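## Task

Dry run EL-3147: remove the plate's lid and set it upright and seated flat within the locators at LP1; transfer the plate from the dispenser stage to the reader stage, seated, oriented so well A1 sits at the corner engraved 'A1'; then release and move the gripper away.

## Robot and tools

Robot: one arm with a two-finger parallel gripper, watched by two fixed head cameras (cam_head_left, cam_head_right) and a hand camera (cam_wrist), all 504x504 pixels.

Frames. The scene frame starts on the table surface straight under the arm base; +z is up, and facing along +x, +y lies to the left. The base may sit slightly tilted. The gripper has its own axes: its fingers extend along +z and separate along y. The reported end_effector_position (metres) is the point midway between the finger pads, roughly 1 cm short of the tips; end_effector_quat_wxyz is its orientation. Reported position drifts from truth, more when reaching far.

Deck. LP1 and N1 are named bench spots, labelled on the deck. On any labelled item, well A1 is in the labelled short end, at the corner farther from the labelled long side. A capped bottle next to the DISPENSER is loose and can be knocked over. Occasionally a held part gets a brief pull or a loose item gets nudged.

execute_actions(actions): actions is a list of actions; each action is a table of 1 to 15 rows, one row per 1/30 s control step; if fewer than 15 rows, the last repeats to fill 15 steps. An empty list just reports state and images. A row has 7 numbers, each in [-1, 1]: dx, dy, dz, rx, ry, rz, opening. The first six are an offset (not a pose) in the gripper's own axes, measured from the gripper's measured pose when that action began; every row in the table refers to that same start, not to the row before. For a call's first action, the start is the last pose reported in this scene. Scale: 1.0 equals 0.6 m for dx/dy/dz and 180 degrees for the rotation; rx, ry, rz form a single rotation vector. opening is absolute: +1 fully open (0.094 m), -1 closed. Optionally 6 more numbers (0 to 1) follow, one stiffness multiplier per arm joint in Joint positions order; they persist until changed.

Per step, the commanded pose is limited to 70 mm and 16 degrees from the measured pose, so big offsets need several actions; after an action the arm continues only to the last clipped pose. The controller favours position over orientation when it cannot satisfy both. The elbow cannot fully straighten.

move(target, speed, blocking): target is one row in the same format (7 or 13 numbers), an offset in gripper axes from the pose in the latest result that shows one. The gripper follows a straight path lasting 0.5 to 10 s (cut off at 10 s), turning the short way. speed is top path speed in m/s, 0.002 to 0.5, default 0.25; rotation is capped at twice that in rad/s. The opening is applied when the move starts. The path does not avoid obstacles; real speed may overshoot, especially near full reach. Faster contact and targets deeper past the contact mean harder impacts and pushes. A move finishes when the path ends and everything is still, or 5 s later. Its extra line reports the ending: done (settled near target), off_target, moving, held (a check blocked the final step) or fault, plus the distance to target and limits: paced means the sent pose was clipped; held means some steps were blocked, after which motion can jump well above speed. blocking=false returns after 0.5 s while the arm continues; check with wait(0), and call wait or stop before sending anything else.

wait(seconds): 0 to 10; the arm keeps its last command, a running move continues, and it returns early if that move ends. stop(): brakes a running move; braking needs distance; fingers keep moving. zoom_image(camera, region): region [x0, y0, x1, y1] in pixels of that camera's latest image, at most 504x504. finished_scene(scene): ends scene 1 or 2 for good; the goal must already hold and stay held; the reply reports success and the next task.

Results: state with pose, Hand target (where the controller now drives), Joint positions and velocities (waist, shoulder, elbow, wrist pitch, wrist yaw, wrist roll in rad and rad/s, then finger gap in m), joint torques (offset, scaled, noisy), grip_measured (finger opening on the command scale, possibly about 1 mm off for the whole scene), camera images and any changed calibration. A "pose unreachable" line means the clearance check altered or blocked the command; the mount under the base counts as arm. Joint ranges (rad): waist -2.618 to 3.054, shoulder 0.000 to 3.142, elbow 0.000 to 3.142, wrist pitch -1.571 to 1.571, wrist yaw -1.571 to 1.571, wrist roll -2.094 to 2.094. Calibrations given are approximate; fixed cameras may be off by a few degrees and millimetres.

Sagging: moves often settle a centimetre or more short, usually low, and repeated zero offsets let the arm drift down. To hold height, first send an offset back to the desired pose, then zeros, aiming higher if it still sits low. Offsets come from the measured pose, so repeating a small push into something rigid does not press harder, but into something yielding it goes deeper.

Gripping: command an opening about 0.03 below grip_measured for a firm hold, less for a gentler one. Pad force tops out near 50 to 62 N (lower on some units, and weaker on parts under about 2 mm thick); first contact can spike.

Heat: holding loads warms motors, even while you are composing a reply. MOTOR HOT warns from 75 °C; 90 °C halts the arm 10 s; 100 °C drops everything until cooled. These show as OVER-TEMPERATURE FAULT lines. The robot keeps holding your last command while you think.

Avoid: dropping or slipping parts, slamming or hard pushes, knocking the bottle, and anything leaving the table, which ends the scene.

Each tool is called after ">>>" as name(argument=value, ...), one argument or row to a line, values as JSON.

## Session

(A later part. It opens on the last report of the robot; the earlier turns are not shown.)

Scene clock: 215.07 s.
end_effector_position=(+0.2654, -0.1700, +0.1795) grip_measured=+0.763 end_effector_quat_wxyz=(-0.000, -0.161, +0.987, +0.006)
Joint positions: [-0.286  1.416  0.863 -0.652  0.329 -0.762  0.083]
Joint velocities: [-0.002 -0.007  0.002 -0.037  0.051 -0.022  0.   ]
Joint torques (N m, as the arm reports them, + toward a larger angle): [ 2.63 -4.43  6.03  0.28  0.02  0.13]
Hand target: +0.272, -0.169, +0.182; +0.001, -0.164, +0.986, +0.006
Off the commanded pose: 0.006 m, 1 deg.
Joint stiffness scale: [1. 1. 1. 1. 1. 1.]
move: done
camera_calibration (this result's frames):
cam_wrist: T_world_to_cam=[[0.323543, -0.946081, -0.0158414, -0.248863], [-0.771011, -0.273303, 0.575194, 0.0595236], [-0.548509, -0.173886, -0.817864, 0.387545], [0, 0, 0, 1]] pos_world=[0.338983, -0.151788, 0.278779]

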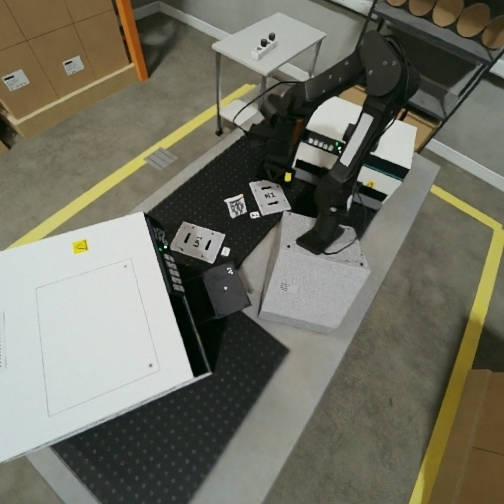

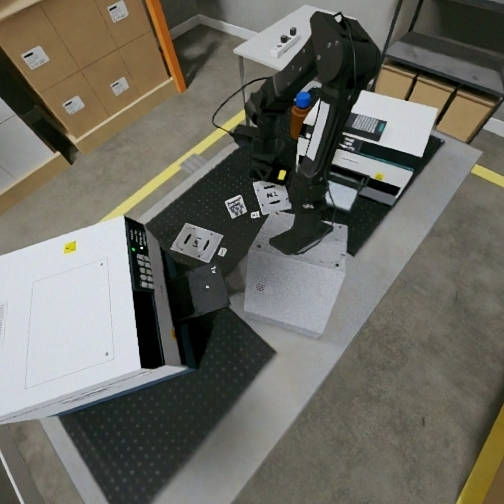

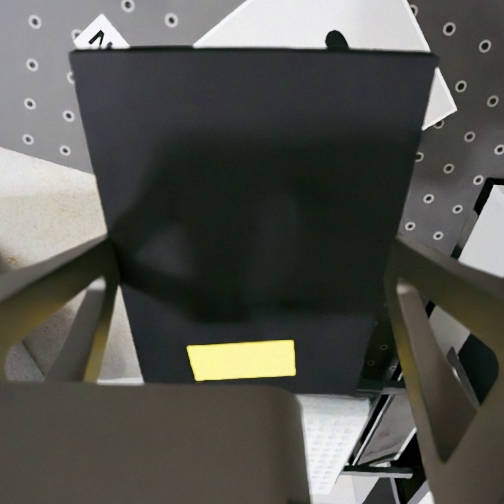

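>>> move(
  target=[-0.315, 0.474, 0.185, 0.004, 0.0, -0.003, 0.735],
  speed=0.4,
)

Scene clock: 221.53 s.
end_effector_position=(+0.3489, +0.1585, +0.0658) grip_measured=+0.763 end_effector_quat_wxyz=(-0.007, -0.166, +0.986, +0.005)
Joint positions: [ 0.521  2.491  1.349 -0.442  0.486  0.104  0.083]
Joint velocities: [ 0.002 -0.017 -0.012 -0.051  0.051 -0.022  0.001]
Joint torques (N m, as the arm reports them, + toward a larger angle): [ 5.44 -8.31  5.09  0.33  0.09  0.05]
Hand target: +0.354, +0.162, +0.068; -0.003, -0.165, +0.986, +0.002
Off the commanded pose: 0.008 m, 1 deg.
Joint stiffness scale: [1. 1. 1. 1. 1. 1.]
move: done
camera_calibration (this result's frames):
cam_wrist: T_world_to_cam=[[0.332161, -0.943079, -0.0164672, 0.0297149], [-0.760901, -0.278232, 0.586188, 0.275644], [-0.557403, -0.182179, -0.810008, 0.401403], [0, 0, 0, 1]] pos_world=[0.423611, 0.177844, 0.164049]

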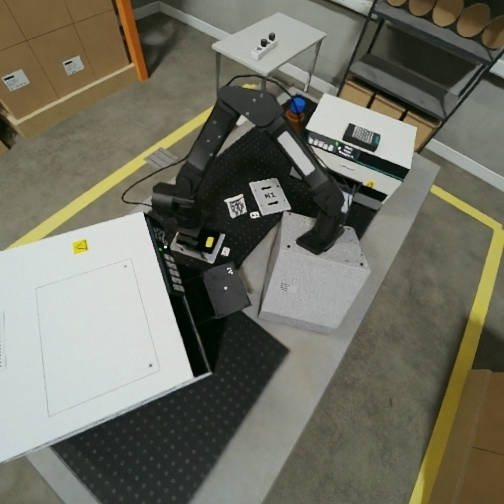

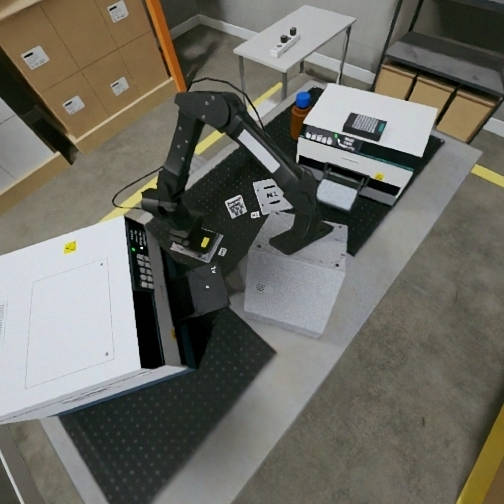

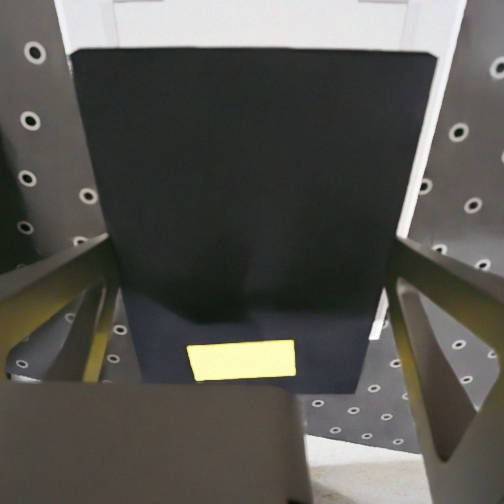

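>>> zoom_image(
  camera="cam_wrist",
  region=[40, 0, 200, 70],
)

>>> zoom_image(
  camera="cam_wrist",
  region=[320, 0, 480, 70],
)

>>> zoom_image(
  camera="cam_wrist",
  region=[340, 150, 460, 360],
)

Region (40, 0, 200, 70) of cam_wrist's 504x504 image, scaled by 3.150, with more detail than that image has; it fills the top 220 rows of this view, and the rest is white.

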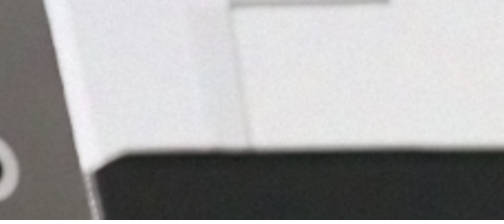

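Region (320, 0, 480, 70) of cam_wrist's 504x504 image, scaled by 3.150, with more detail than that image has; it fills the top 220 rows of this view, and the rest is white.

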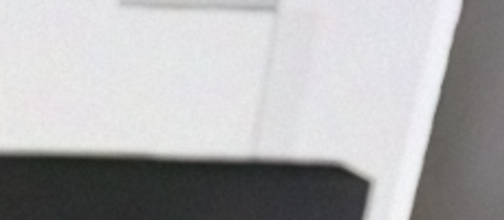

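Region (340, 150, 460, 360) of cam_wrist's 504x504 image, scaled by 2.400, with more detail than that image has; it fills the left 288 columns of this view, and the rest is white.

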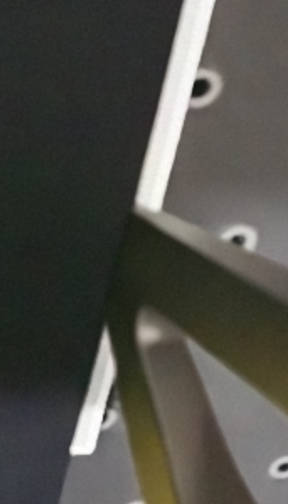

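>>> execute_actions(
  actions=[
    [[-0.011,0.002,-0.002,0.002,-0.003,0,0.735],[-0.012,0.0015,0.0,0.002,-0.003,0,0.735],[-0.013,0.001,0.002,0.0025,-0.003,-0.0005,0.735],[-0.014,0.0,0.004,0.003,-0.0035,-0.001,0.735],[-0.015,-0.001,0.006,0.0035,-0.0035,-0.001,0.735],[-0.016,-0.002,0.009,0.004,-0.004,-0.0015,0.735],[-0.017,-0.003,0.012,0.004,-0.004,-0.0017,0.735],[-0.018,-0.004,0.015,0.004,-0.004,-0.0017,0.735],[-0.019,-0.005,0.018,0.004,-0.004,-0.0017,0.735],[-0.020,-0.006,0.021,0.004,-0.004,-0.0017,0.735],[-0.021,-0.0065,0.024,0.004,-0.004,-0.0017,0.735],[-0.0217,-0.0067,0.026,0.004,-0.004,-0.0017,0.735],[-0.0217,-0.0067,0.028,0.004,-0.004,-0.0017,0.735]],
  ],
)

>>> wait(
  seconds=0.4,
)

Scene clock: 255.90 s.
end_effector_position=(+0.3520, +0.1549, +0.0506) grip_measured=+0.763 end_effector_quat_wxyz=(-0.012, -0.169, +0.986, -0.000)
Joint positions: [ 0.495  2.535  1.377 -0.427  0.493  0.075  0.083]
Joint velocities: [-0.085  0.071  0.007  0.066  0.007 -0.037 -0.   ]
Joint torques (N m, as the arm reports them, + toward a larger angle): [ 5.4  -8.12  4.85  0.59  0.01  0.01]
Hand target: +0.362, +0.159, +0.049; +0.000, -0.169, +0.986, -0.001
Off the commanded pose: 0.011 m, 1 deg.
Joint stiffness scale: [1. 1. 1. 1. 1. 1.]
camera_calibration (this result's frames):
cam_wrist: T_world_to_cam=[[0.337874, -0.941152, -0.00865661, 0.0223318], [-0.754036, -0.276181, 0.595948, 0.282687], [-0.563268, -0.194828, -0.802977, 0.393816], [0, 0, 0, 1]] pos_world=[0.427435, 0.175816, 0.147952]

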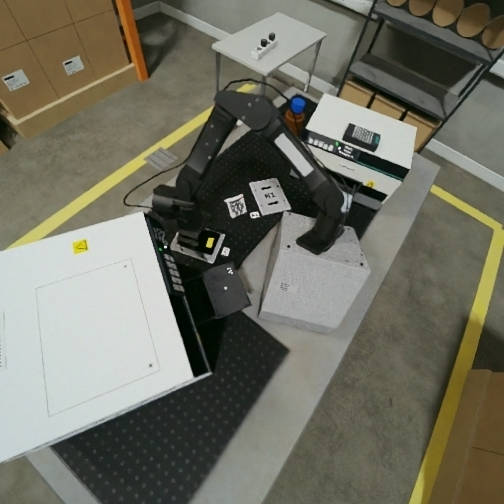

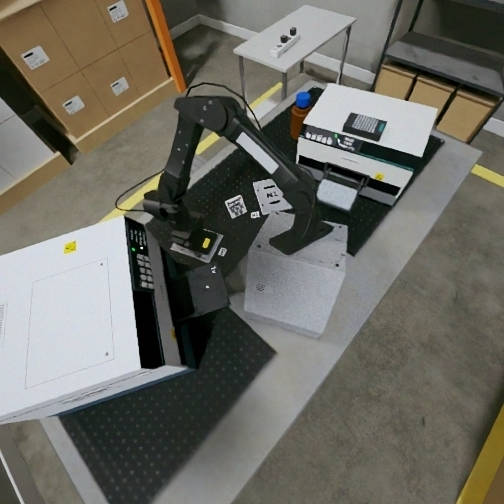

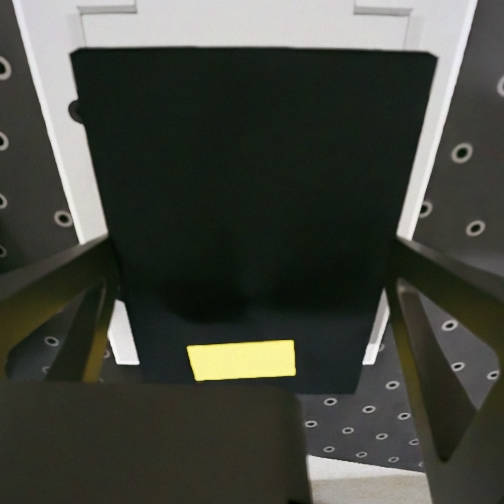

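Scene clock: 256.30 s.
end_effector_position=(+0.3518, +0.1542, +0.0488) grip_measured=+0.763 end_effector_quat_wxyz=(-0.013, -0.171, +0.985, -0.001)
Joint positions: [ 0.492  2.539  1.377 -0.423  0.494  0.068  0.083]
Joint velocities: [-0.002 -0.002  0.007 -0.022 -0.081  0.022  0.001]
Joint torques (N m, as the arm reports them, + toward a larger angle): [ 5.27 -8.25  4.93  0.56  0.08 -0.04]
Hand target: +0.362, +0.159, +0.049; +0.000, -0.169, +0.986, -0.001
Off the commanded pose: 0.012 m, 2 deg.
Joint stiffness scale: [1. 1. 1. 1. 1. 1.]
wait: 0.40 s; at rest by 0.20 s
camera_calibration (this result's frames):
cam_wrist: T_world_to_cam=[[0.342186, -0.939602, -0.00757796, 0.0199141], [-0.752222, -0.278761, 0.597038, 0.283115], [-0.563091, -0.198598, -0.802177, 0.392598], [0, 0, 0, 1]] pos_world=[0.427219, 0.175602, 0.146053]

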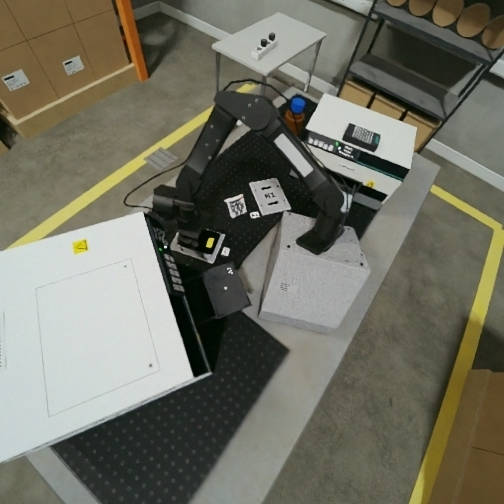

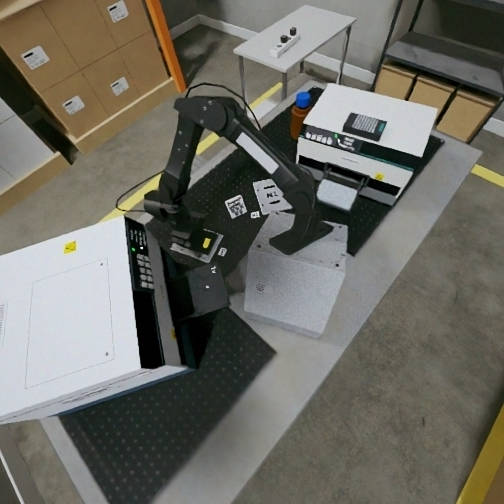

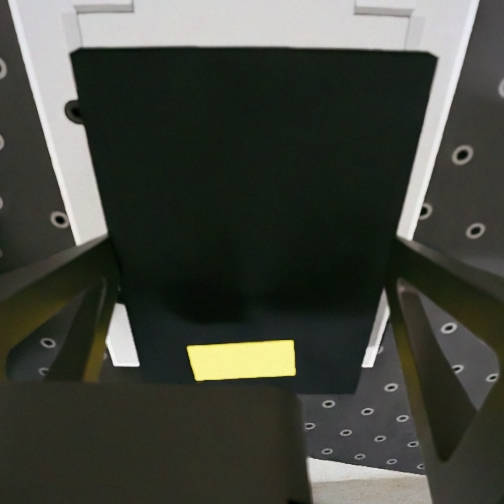

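>>> execute_actions(
  actions=[
    [[-0.0195,0.0025,0.0,0.001,-0.009,0.001,0.735],[-0.0205,0.003,0.0005,0.001,-0.010,0.0005,0.735],[-0.0215,0.0035,0.001,0.001,-0.011,0,0.735],[-0.0225,0.004,0.0015,0.001,-0.012,0,0.735],[-0.0235,0.0045,0.002,0.001,-0.013,0,0.735],[-0.0245,0.005,0.0025,0.001,-0.014,0,0.735],[-0.0255,0.0055,0.003,0.001,-0.015,0,0.735],[-0.0265,0.006,0.0037,0.001,-0.0158,0,0.735],[-0.0275,0.0065,0.0044,0.001,-0.0166,0,0.735],[-0.028,0.007,0.005,0.001,-0.0166,0,0.735],[-0.028,0.0073,0.006,0.001,-0.0166,0,0.735]],
  ],
)

>>> wait(
  seconds=0.4,
)

Scene clock: 280.10 s.
end_effector_position=(+0.3600, +0.1577, +0.0487) grip_measured=+0.763 end_effector_quat_wxyz=(+0.004, -0.170, +0.985, +0.003)
Joint positions: [ 0.492  2.539  1.377 -0.384  0.494  0.052  0.083]
Joint velocities: [-0.002  0.002  0.002  0.066 -0.037 -0.066 -0.   ]
Joint torques (N m, as the arm reports them, + toward a larger angle): [ 5.43 -7.13  4.75  0.66  0.07  0.03]
Hand target: +0.366, +0.164, +0.045; +0.013, -0.171, +0.985, +0.002
Off the commanded pose: 0.010 m, 1 deg.
Joint stiffness scale: [1. 1. 1. 1. 1. 1.]
camera_calibration (this result's frames):
cam_wrist: T_world_to_cam=[[0.339863, -0.940431, -0.00906759, 0.0213671], [-0.771639, -0.284349, 0.568963, 0.299563], [-0.537649, -0.186373, -0.822313, 0.387751], [0, 0, 0, 1]] pos_world=[0.432366, 0.177541, 0.148606]

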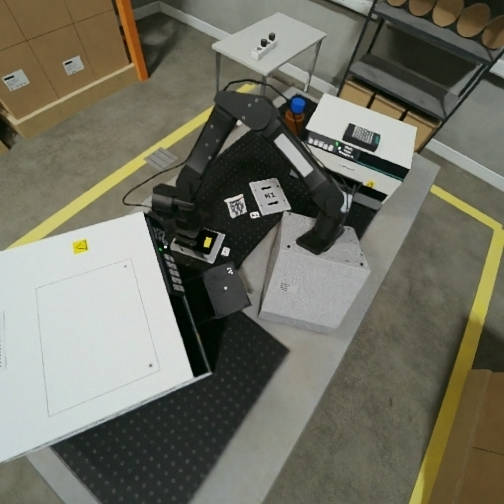

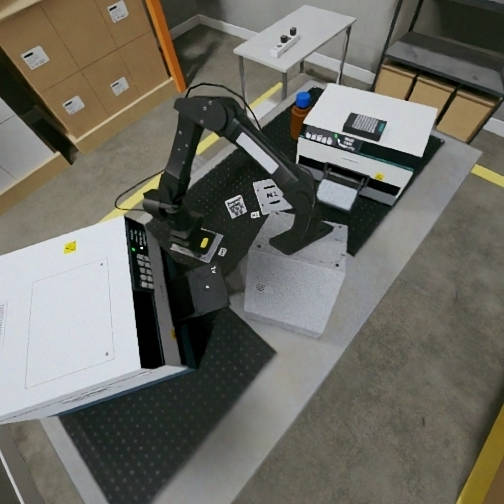

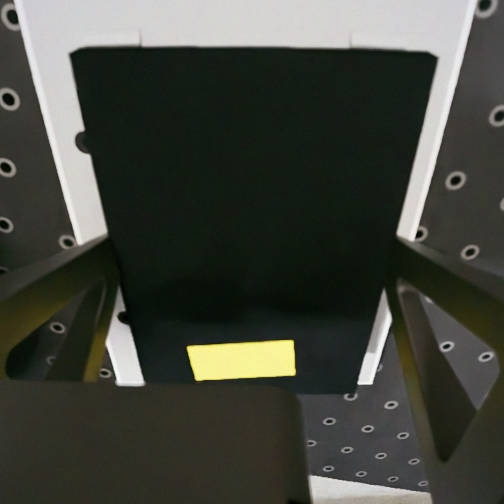

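Scene clock: 280.50 s.
end_effector_position=(+0.3610, +0.1581, +0.0488) grip_measured=+0.763 end_effector_quat_wxyz=(+0.006, -0.170, +0.986, +0.003)
Joint positions: [ 0.492  2.539  1.377 -0.379  0.494  0.051  0.083]
Joint velocities: [ 0.007 -0.022 -0.002  0.051 -0.022 -0.007 -0.001]
Joint torques (N m, as the arm reports them, + toward a larger angle): [ 5.34 -7.29  4.9   0.65  0.08 -0.02]
Hand target: +0.366, +0.164, +0.045; +0.013, -0.171, +0.985, +0.002
Off the commanded pose: 0.009 m, 1 deg.
Joint stiffness scale: [1. 1. 1. 1. 1. 1.]
wait: 0.40 s; at rest by 0.17 s
camera_calibration (this result's frames):
cam_wrist: T_world_to_cam=[[0.339274, -0.940642, -0.00925933, 0.0216701], [-0.773937, -0.284714, 0.56565, 0.30146], [-0.53471, -0.184744, -0.824594, 0.387143], [0, 0, 0, 1]] pos_world=[0.432968, 0.177736, 0.148915]

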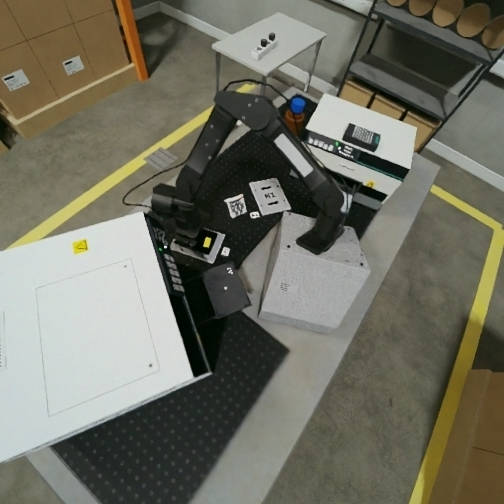

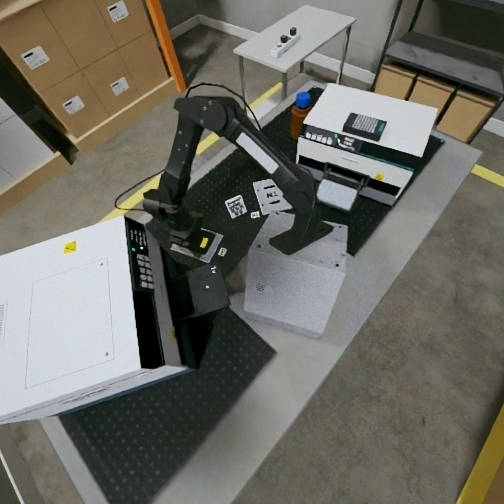

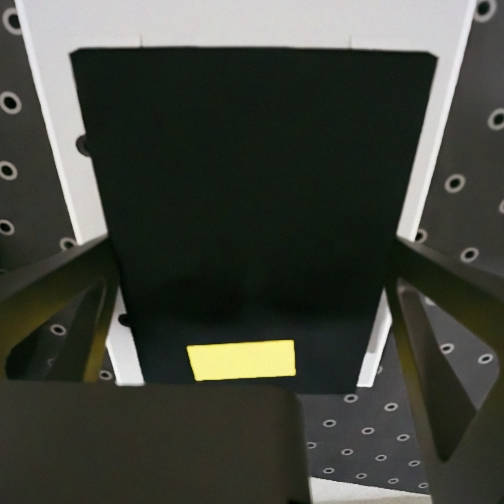

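>>> execute_actions(
  actions=[
    [[-0.0105,0.0063,0.006,0.001,-0.0036,0,0.735],[-0.010,0.0065,0.0064,0.001,-0.0032,0,0.735],[-0.0096,0.0067,0.0068,0.001,-0.003,0,0.735],[-0.0092,0.007,0.0072,0.001,-0.0027,0,0.735],[-0.0088,0.0072,0.0076,0.001,-0.0025,0,0.735],[-0.0084,0.0074,0.008,0.001,-0.0022,0,0.735],[-0.008,0.0076,0.0084,0.001,-0.002,0,0.735],[-0.0077,0.0078,0.0087,0.001,-0.0018,0,0.735]],
  ],
)

>>> wait(
  seconds=0.3,
)

Scene clock: 291.00 s.
end_effector_position=(+0.3556, +0.1590, +0.0433) grip_measured=+0.763 end_effector_quat_wxyz=(-0.001, -0.173, +0.985, +0.002)
Joint positions: [ 0.492  2.555  1.377 -0.378  0.495  0.05   0.083]
Joint velocities: [-0.007 -0.002 -0.007 -0.051  0.007  0.022 -0.   ]
Joint torques (N m, as the arm reports them, + toward a larger angle): [ 5.43 -8.09  4.93  0.53  0.04  0.06]
Hand target: +0.364, +0.164, +0.044; +0.009, -0.170, +0.985, +0.002
Off the commanded pose: 0.010 m, 1 deg.
Joint stiffness scale: [1. 1. 1. 1. 1. 1.]
camera_calibration (this result's frames):
cam_wrist: T_world_to_cam=[[0.346543, -0.937998, -0.00821417, 0.0212271], [-0.76454, -0.287511, 0.576902, 0.297296], [-0.543495, -0.193641, -0.816772, 0.384165], [0, 0, 0, 1]] pos_world=[0.42873, 0.179777, 0.142439]

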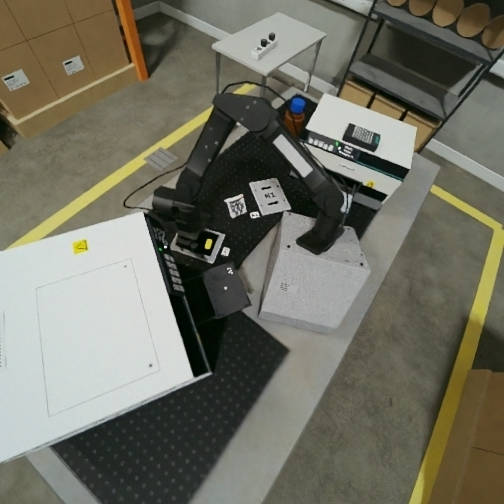

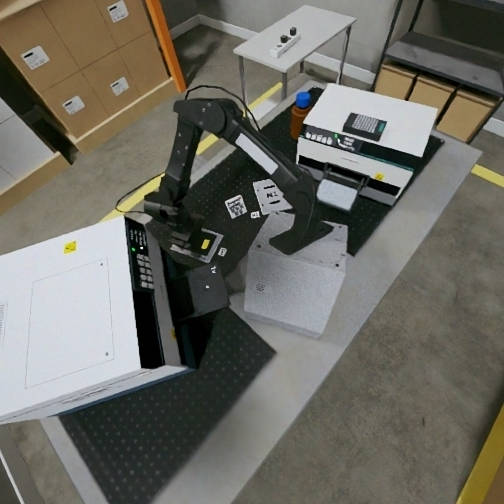

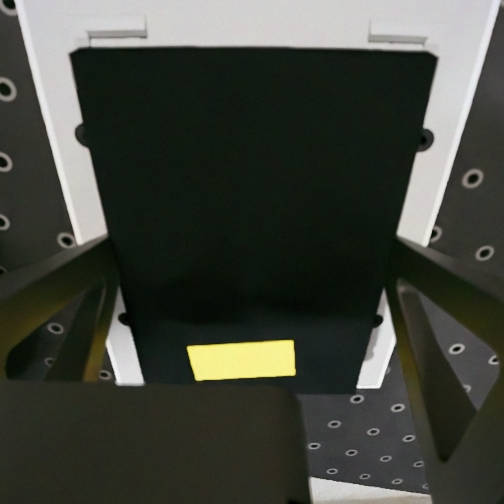

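Scene clock: 291.30 s.
end_effector_position=(+0.3556, +0.1590, +0.0433) grip_measured=+0.763 end_effector_quat_wxyz=(-0.001, -0.173, +0.985, +0.002)
Joint positions: [ 0.492  2.555  1.377 -0.378  0.495  0.05   0.083]
Joint velocities: [-0.007 -0.007 -0.007 -0.037 -0.022 -0.051 -0.   ]
Joint torques (N m, as the arm reports them, + toward a larger angle): [ 5.42 -8.04  4.9   0.53  0.03  0.06]
Hand target: +0.364, +0.164, +0.044; +0.009, -0.170, +0.985, +0.002
Off the commanded pose: 0.010 m, 1 deg.
Joint stiffness scale: [1. 1. 1. 1. 1. 1.]
wait: 0.30 s; at rest by 0.17 s
camera_calibration (this result's frames):
cam_wrist: T_world_to_cam=[[0.346543, -0.937998, -0.00821417, 0.0212271], [-0.76454, -0.287511, 0.576902, 0.297296], [-0.543495, -0.193641, -0.816772, 0.384165], [0, 0, 0, 1]] pos_world=[0.42873, 0.179777, 0.142439]

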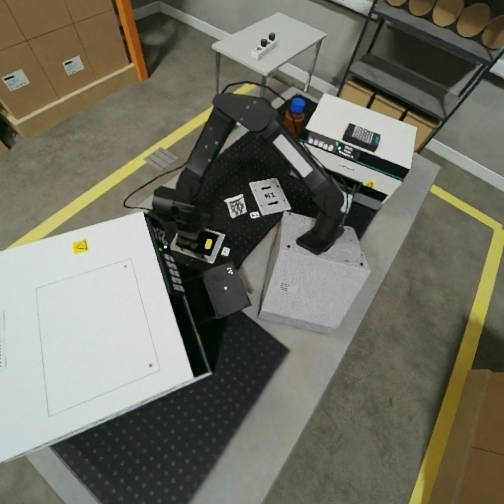

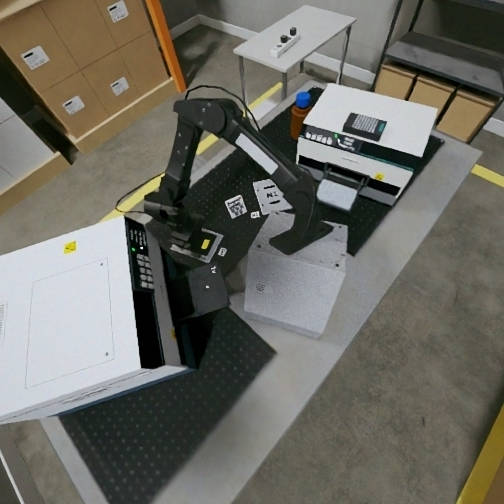

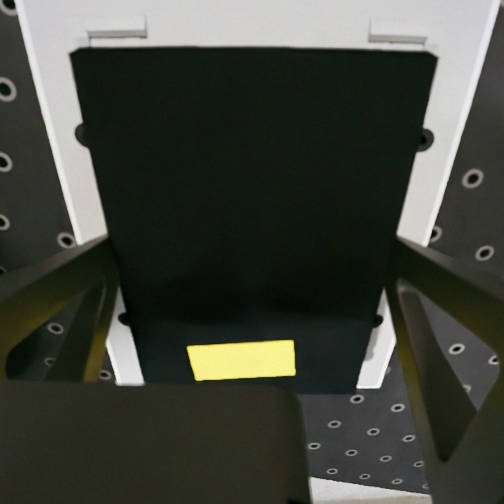

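>>> execute_actions(
  actions=[
    [[-0.017,0.003,0.003,0.001,-0.0075,0.0025,0.735],[-0.019,0.002,0.007,0.0015,-0.009,0.003,0.735],[-0.0205,0.0015,0.011,0.002,-0.0103,0.003,0.735]],
  ],
)

Scene clock: 300.33 s.
end_effector_position=(+0.3560, +0.1613, +0.0387) grip_measured=+0.763 end_effector_quat_wxyz=(+0.004, -0.175, +0.984, +0.001)
Joint positions: [ 0.492  2.57   1.377 -0.355  0.497  0.041  0.083]
Joint velocities: [-0.002  0.007 -0.002  0.051  0.051 -0.051  0.001]
Joint torques (N m, as the arm reports them, + toward a larger angle): [ 4.8  -7.96  4.88  0.69  0.04 -0.01]
Hand target: +0.367, +0.164, +0.037; +0.016, -0.169, +0.986, +0.001
Off the commanded pose: 0.011 m, 2 deg.
Joint stiffness scale: [1. 1. 1. 1. 1. 1.]
camera_calibration (this result's frames):
cam_wrist: T_world_to_cam=[[0.350548, -0.936526, -0.00587128, 0.02149], [-0.768359, -0.291175, 0.569949, 0.303093], [-0.535482, -0.195283, -0.821659, 0.378697], [0, 0, 0, 1]] pos_world=[0.428136, 0.182332, 0.138539]

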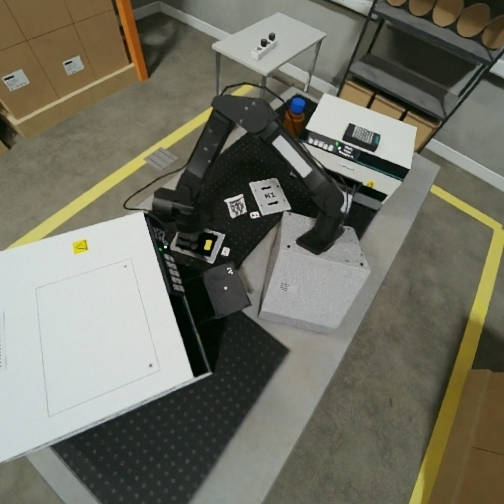

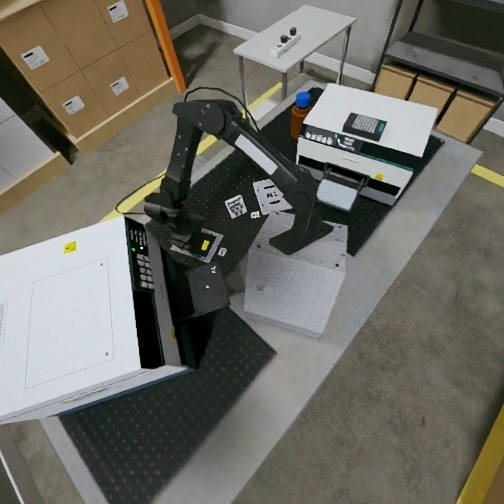

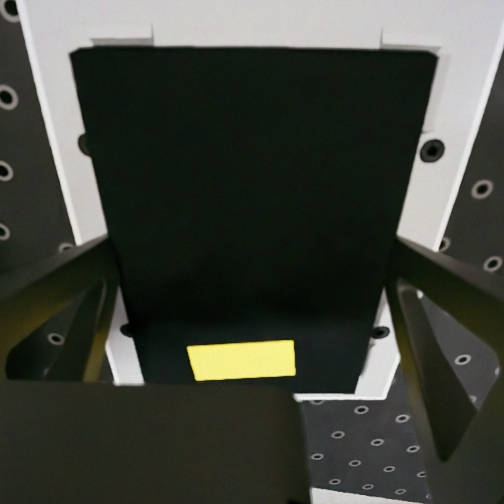

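>>> execute_actions(
  actions=[
    [[-0.017,-0.002,0.0033,0.0013,-0.0065,0.005,0.735],[-0.016,-0.0024,0.0035,0.0013,-0.0055,0.0055,0.735],[-0.015,-0.0028,0.0037,0.0013,-0.0045,0.006,0.735],[-0.0145,-0.0032,0.0039,0.0013,-0.004,0.0065,0.735],[-0.0145,-0.0036,0.0041,0.0013,-0.004,0.007,0.735],[-0.0145,-0.004,0.0043,0.0013,-0.004,0.007,0.735],[-0.0145,-0.0044,0.0045,0.0013,-0.004,0.007,0.735],[-0.0145,-0.0048,0.0048,0.0013,-0.004,0.007,0.735]],
  ],
)

Scene clock: 309.20 s.
end_effector_position=(+0.3565, +0.1585, +0.0373) grip_measured=+0.763 end_effector_quat_wxyz=(+0.002, -0.172, +0.985, +0.001)
Joint positions: [ 0.484  2.57   1.377 -0.355  0.498  0.041  0.083]
Joint velocities: [-0.042 -0.002 -0.007 -0.022  0.007  0.037  0.   ]
Joint torques (N m, as the arm reports them, + toward a larger angle): [ 5.11 -8.06  4.85  0.53  0.07  0.1 ]
Hand target: +0.365, +0.161, +0.036; +0.010, -0.165, +0.986, +0.000
Off the commanded pose: 0.009 m, 1 deg.
Joint stiffness scale: [1. 1. 1. 1. 1. 1.]
camera_calibration (this result's frames):
cam_wrist: T_world_to_cam=[[0.344245, -0.938865, -0.00521847, 0.0213449], [-0.768478, -0.284955, 0.572925, 0.302393], [-0.539386, -0.193216, -0.819591, 0.378216], [0, 0, 0, 1]] pos_world=[0.429039, 0.179286, 0.136846]

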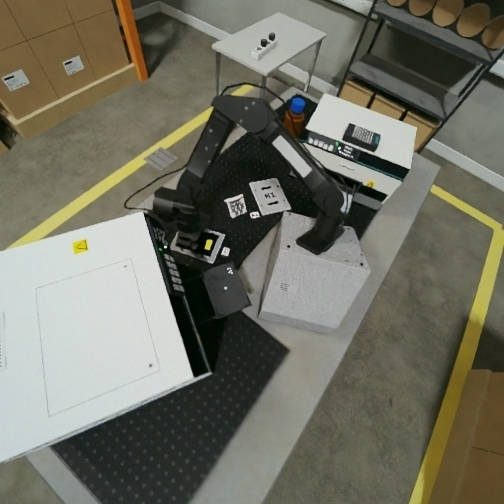

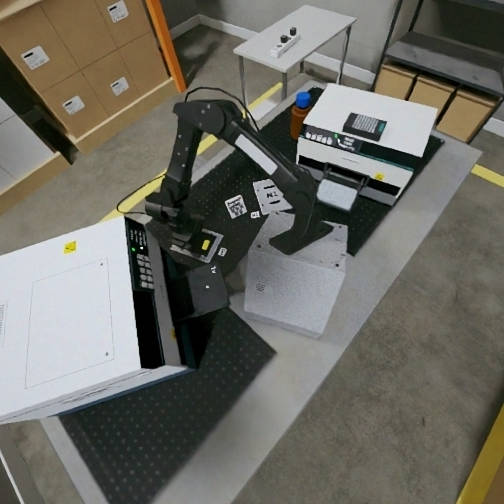

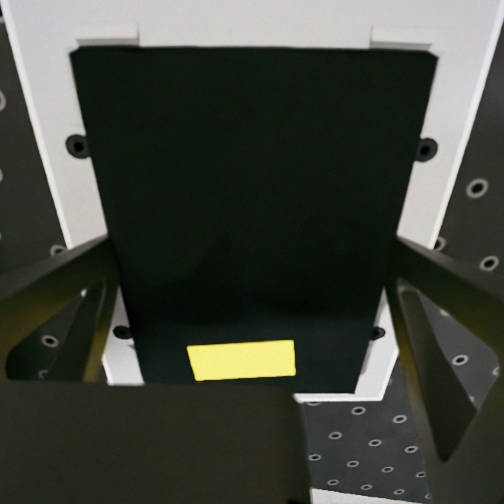

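>>> wait(
  seconds=0,
)

>>> zoom_image(
  camera="cam_wrist",
  region=[40, 0, 200, 90],
)

>>> zoom_image(
  camera="cam_wrist",
  region=[320, 0, 480, 90],
)

Scene clock: 311.73 s.
end_effector_position=(+0.3565, +0.1583, +0.0372) grip_measured=+0.763 end_effector_quat_wxyz=(+0.002, -0.172, +0.985, +0.001)
Joint positions: [ 0.483  2.57   1.377 -0.355  0.498  0.041  0.083]
Joint velocities: [ 0.002 -0.002 -0.002 -0.007 -0.037  0.007  0.001]
Joint torques (N m, as the arm reports them, + toward a larger angle): [ 5.11 -7.97  4.98  0.56  0.04  0.1 ]
Hand target: +0.365, +0.161, +0.036; +0.010, -0.165, +0.986, +0.000
Off the commanded pose: 0.009 m, 1 deg.
Joint stiffness scale: [1. 1. 1. 1. 1. 1.]
camera_calibration (this result's frames):
cam_wrist: T_world_to_cam=[[0.343614, -0.939097, -0.00518996, 0.0213382], [-0.768478, -0.284353, 0.573223, 0.302324], [-0.539788, -0.192979, -0.819383, 0.378168], [0, 0, 0, 1]] pos_world=[0.429127, 0.178984, 0.136676]

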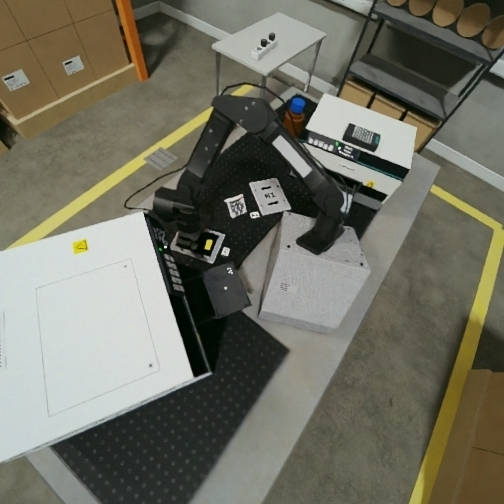

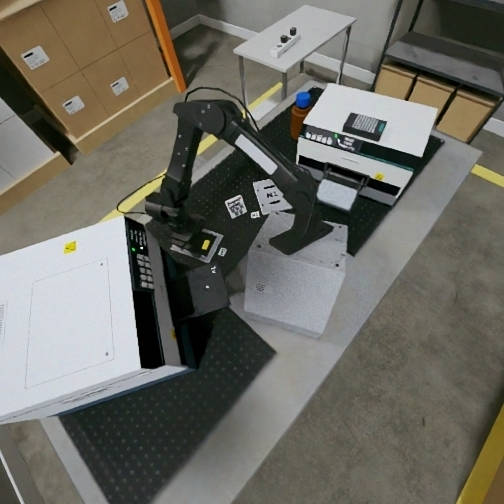

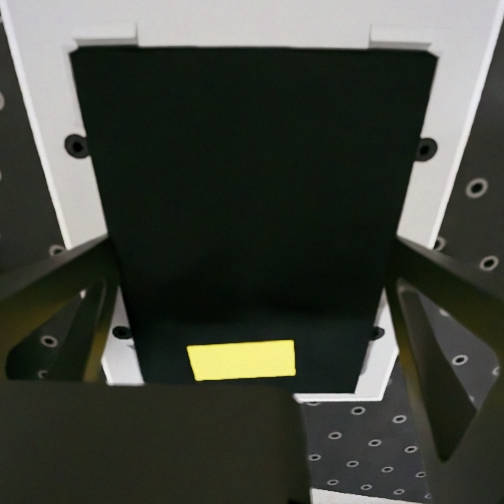

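Region (40, 0, 200, 90) of cam_wrist's 504x504 image, scaled by 3.150, with more detail than that image has; it fills the top 284 rows of this view, and the rest is white.

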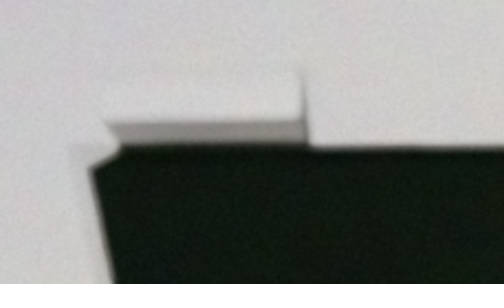

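Region (320, 0, 480, 90) of cam_wrist's 504x504 image, scaled by 3.150, with more detail than that image has; it fills the top 284 rows of this view, and the rest is white.

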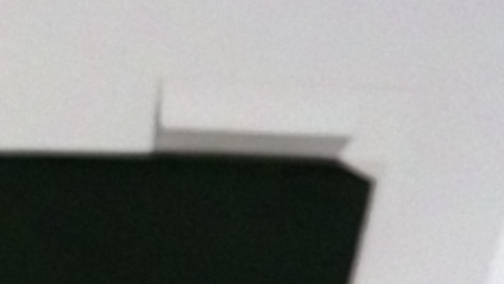

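>>> execute_actions(
  actions=[
    [[-0.0148,0.0007,0.0033,0.001,-0.0049,0.0048,0.735],[-0.0142,0.0012,0.0043,0.001,-0.0046,0.0046,0.735],[-0.0136,0.0017,0.0053,0.001,-0.0043,0.0044,0.735],[-0.013,0.0022,0.0063,0.001,-0.004,0.0042,0.735],[-0.0124,0.0026,0.0073,0.001,-0.0038,0.004,0.735],[-0.0118,0.003,0.0083,0.001,-0.0036,0.0038,0.735],[-0.0111,0.0035,0.0093,0.001,-0.0033,0.0036,0.735],[-0.0104,0.004,0.0103,0.001,-0.003,0.0035,0.735],[-0.010,0.0043,0.011,0.001,-0.0028,0.0035,0.735]],
  ],
)

Scene clock: 319.57 s.
end_effector_position=(+0.3566, +0.1589, +0.0362) grip_measured=+0.763 end_effector_quat_wxyz=(+0.002, -0.172, +0.985, +0.001)
Joint positions: [ 0.483  2.574  1.379 -0.353  0.498  0.042  0.083]
Joint velocities: [ 0.012  0.002  0.002 -0.037  0.051 -0.037  0.   ]
Joint torques (N m, as the arm reports them, + toward a larger angle): [ 5.   -7.13  4.75  0.61  0.08  0.06]
Hand target: +0.361, +0.163, +0.031; +0.006, -0.166, +0.986, -0.000
Off the commanded pose: 0.008 m, 1 deg.
Joint stiffness scale: [1. 1. 1. 1. 1. 1.]
camera_calibration (this result's frames):
cam_wrist: T_world_to_cam=[[0.343086, -0.93929, -0.00520414, 0.0221196], [-0.768816, -0.283993, 0.572949, 0.30325], [-0.539643, -0.19257, -0.819575, 0.377407], [0, 0, 0, 1]] pos_world=[0.42922, 0.179575, 0.135682]

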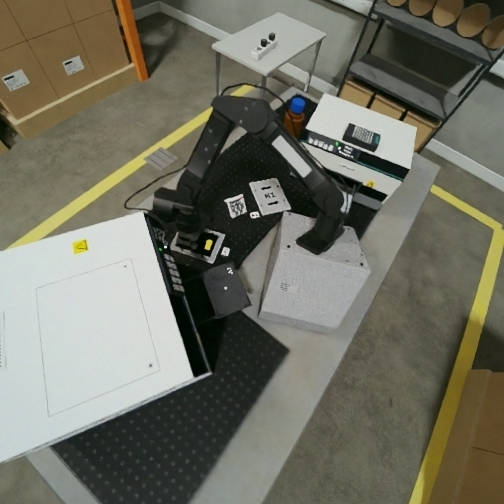

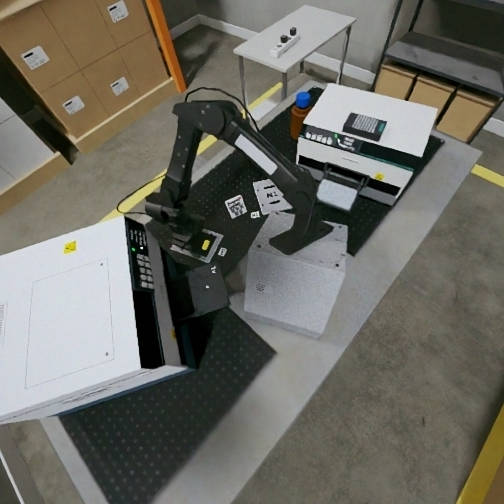

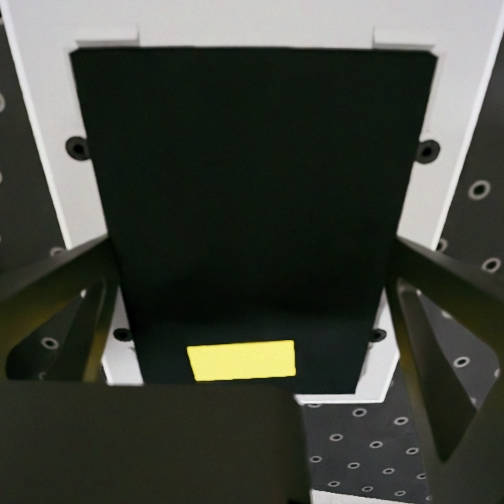

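>>> execute_actions(
  actions=[
    [[-0.008,0.003,0.008,0.001,-0.002,0.003,0.735],[-0.006,0.002,0.006,0.001,-0.0015,0.002,0.735],[-0.004,0.0015,0.004,0,-0.001,0.001,0.735],[-0.002,0.001,0.002,0,-0.0005,0,0.735],[0,0,0,0,0,0,0.735],[0,0,0,0,0,0,0.76],[0,0,0,0,0,0,0.78],[0,0,0,0,0,0,0.80],[0,0,0,0,0,0,0.85],[0,0,0,0,0,0,0.92],[0,0,0,0,0,0,1.0]],
  ],
)

Scene clock: 323.43 s.
end_effector_position=(+0.3565, +0.1589, +0.0362) grip_measured=+1.000 end_effector_quat_wxyz=(+0.002, -0.172, +0.985, +0.001)
Joint positions: [ 0.483  2.574  1.379 -0.353  0.498  0.042  0.094]
Joint velocities: [ 0.007  0.002 -0.002  0.022 -0.081  0.037  0.   ]
Joint torques (N m, as the arm reports them, + toward a larger angle): [ 5.2  -9.    2.93  0.52  0.    0.05]
Hand target: +0.357, +0.159, +0.036; +0.002, -0.172, +0.985, +0.001
Off the commanded pose: 0.000 m, 0 deg.
Joint stiffness scale: [1. 1. 1. 1. 1. 1.]
camera_calibration (this result's frames):
cam_wrist: T_world_to_cam=[[0.343256, -0.939228, -0.00519129, 0.0220457], [-0.768586, -0.28406, 0.573223, 0.303099], [-0.539862, -0.192772, -0.819383, 0.377461], [0, 0, 0, 1]] pos_world=[0.429167, 0.179568, 0.135656]

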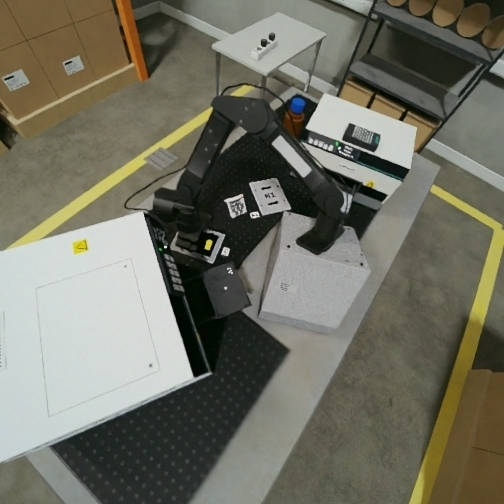

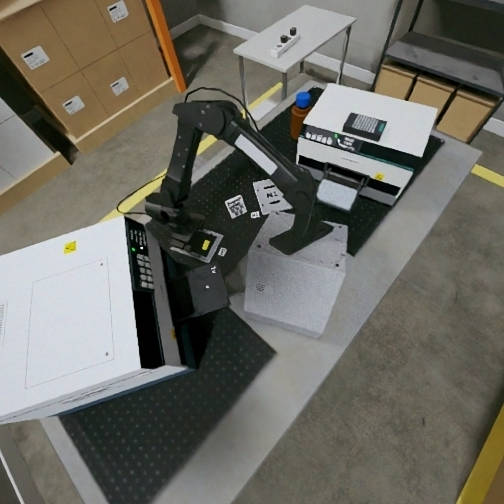

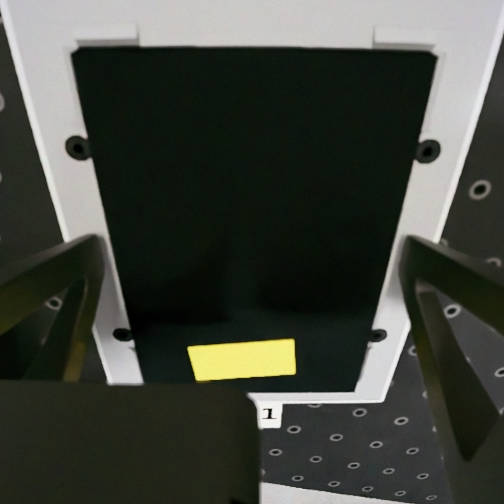

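>>> execute_actions(
  actions=[
    [[0,0.002,-0.002,0,0,0,1],[0,0.004,-0.004,0,0,0,1],[0,0.005,-0.007,0,0,0,1],[0,0.005,-0.011,0,0,0,1],[0,0.005,-0.016,0,0,0,1],[0,0.005,-0.022,0,0,0,1],[0,0.005,-0.029,0,0,0,1],[0,0.005,-0.037,0,0,0,1],[0,0.004,-0.046,0,0,0,1],[0,0.003,-0.056,0,0,0,1],[0,0.002,-0.066,0,0,0,1],[0,0.0,-0.076,0,0,0,1],[0,0.0,-0.086,0,0,0,1],[0,0.0,-0.096,0,0,0,1],[0,0,-0.106,0,0,0,1]],
  ],
)

Scene clock: 330.40 s.
end_effector_position=(+0.3640, +0.1571, +0.0739) grip_measured=+1.000 end_effector_quat_wxyz=(+0.007, -0.163, +0.987, +0.002)
Joint positions: [ 0.519  2.478  1.379 -0.455  0.498  0.093  0.094]
Joint velocities: [ 0.217 -0.52   0.002 -0.388 -0.037  0.125  0.   ]
Joint torques (N m, as the arm reports them, + toward a larger angle): [  6.81 -10.61   2.39   0.31  -0.01   0.04]
Hand target: +0.357, +0.160, +0.097; +0.003, -0.172, +0.985, +0.001
Off the commanded pose: 0.027 m, 1 deg.
Joint stiffness scale: [1. 1. 1. 1. 1. 1.]
camera_calibration (this result's frames):
cam_wrist: T_world_to_cam=[[0.327245, -0.944915, -0.00672629, 0.0248834], [-0.778845, -0.273748, 0.564325, 0.289517], [-0.53508, -0.179434, -0.825526, 0.408664], [0, 0, 0, 1]] pos_world=[0.436014, 0.176096, 0.174148]

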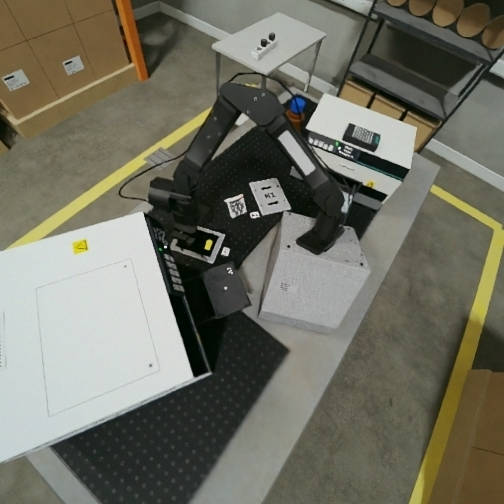

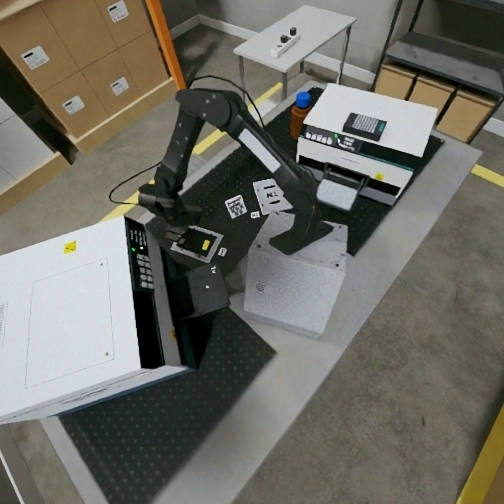

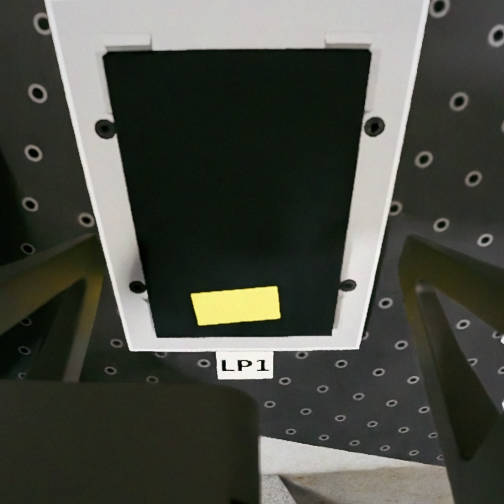

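>>> move(
  target=[0.374, -0.465, -0.18, 0.0005, 0.0046, 0.032, 1],
  speed=0.45,
)

Scene clock: 335.93 s.
end_effector_position=(+0.2323, -0.1731, +0.1752) grip_measured=+1.000 end_effector_quat_wxyz=(-0.008, -0.119, +0.993, +0.001)
Joint positions: [-0.354  1.321  0.749 -0.618  0.319 -0.741  0.094]
Joint velocities: [-0.012  0.002 -0.012  0.022 -0.066  0.037  0.   ]
Joint torques (N m, as the arm reports them, + toward a larger angle): [ 0.68 -5.86  6.1   0.3  -0.07 -0.06]
Hand target: +0.239, -0.181, +0.182; +0.004, -0.114, +0.993, -0.003
Off the commanded pose: 0.011 m, 1 deg.
Joint stiffness scale: [1. 1. 1. 1. 1. 1.]
move: off_target
camera_calibration (this result's frames):
cam_wrist: T_world_to_cam=[[0.241324, -0.9704, -0.0093302, -0.22739], [-0.783593, -0.200521, 0.588025, 0.0489678], [-0.572491, -0.134593, -0.808789, 0.37606], [0, 0, 0, 1]] pos_world=[0.308536, -0.160225, 0.273237]

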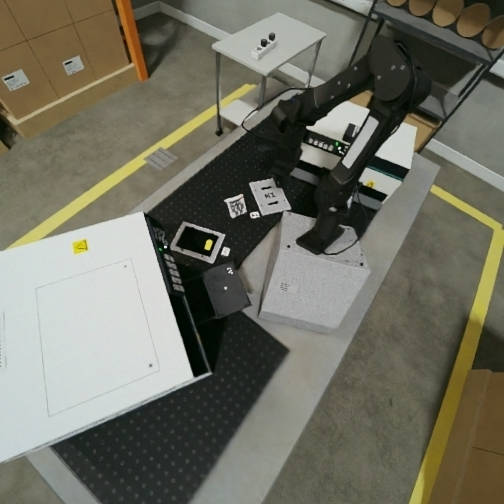

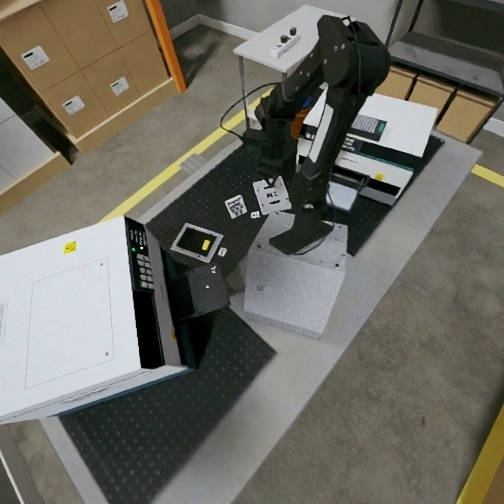

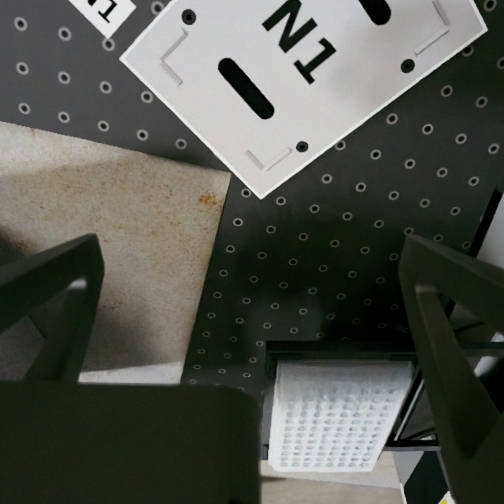

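>>> zoom_image(
  camera="cam_wrist",
  region=[255, 330, 425, 490],
)

>>> zoom_image(
  camera="cam_head_right",
  region=[310, 165, 380, 225],
)

Region (255, 330, 425, 490) of cam_wrist's 504x504 image, scaled by 2.965, with more detail than that image has; it fills the top 474 rows of this view, and the rest is white.

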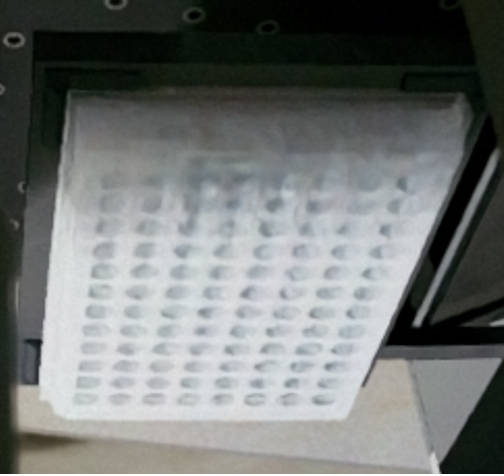

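Region (310, 165, 380, 225) of cam_head_right's 504x504 image, scaled by 7.200, with more detail than that image has; it fills the top 432 rows of this view, and the rest is white.

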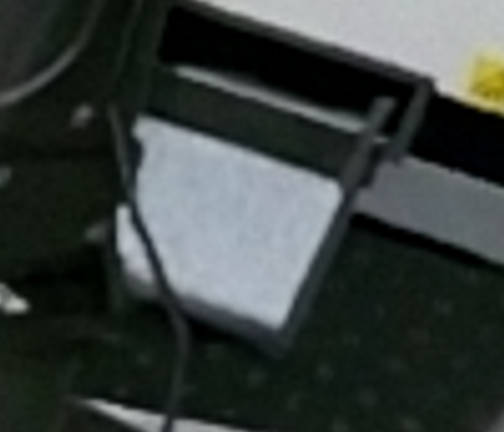

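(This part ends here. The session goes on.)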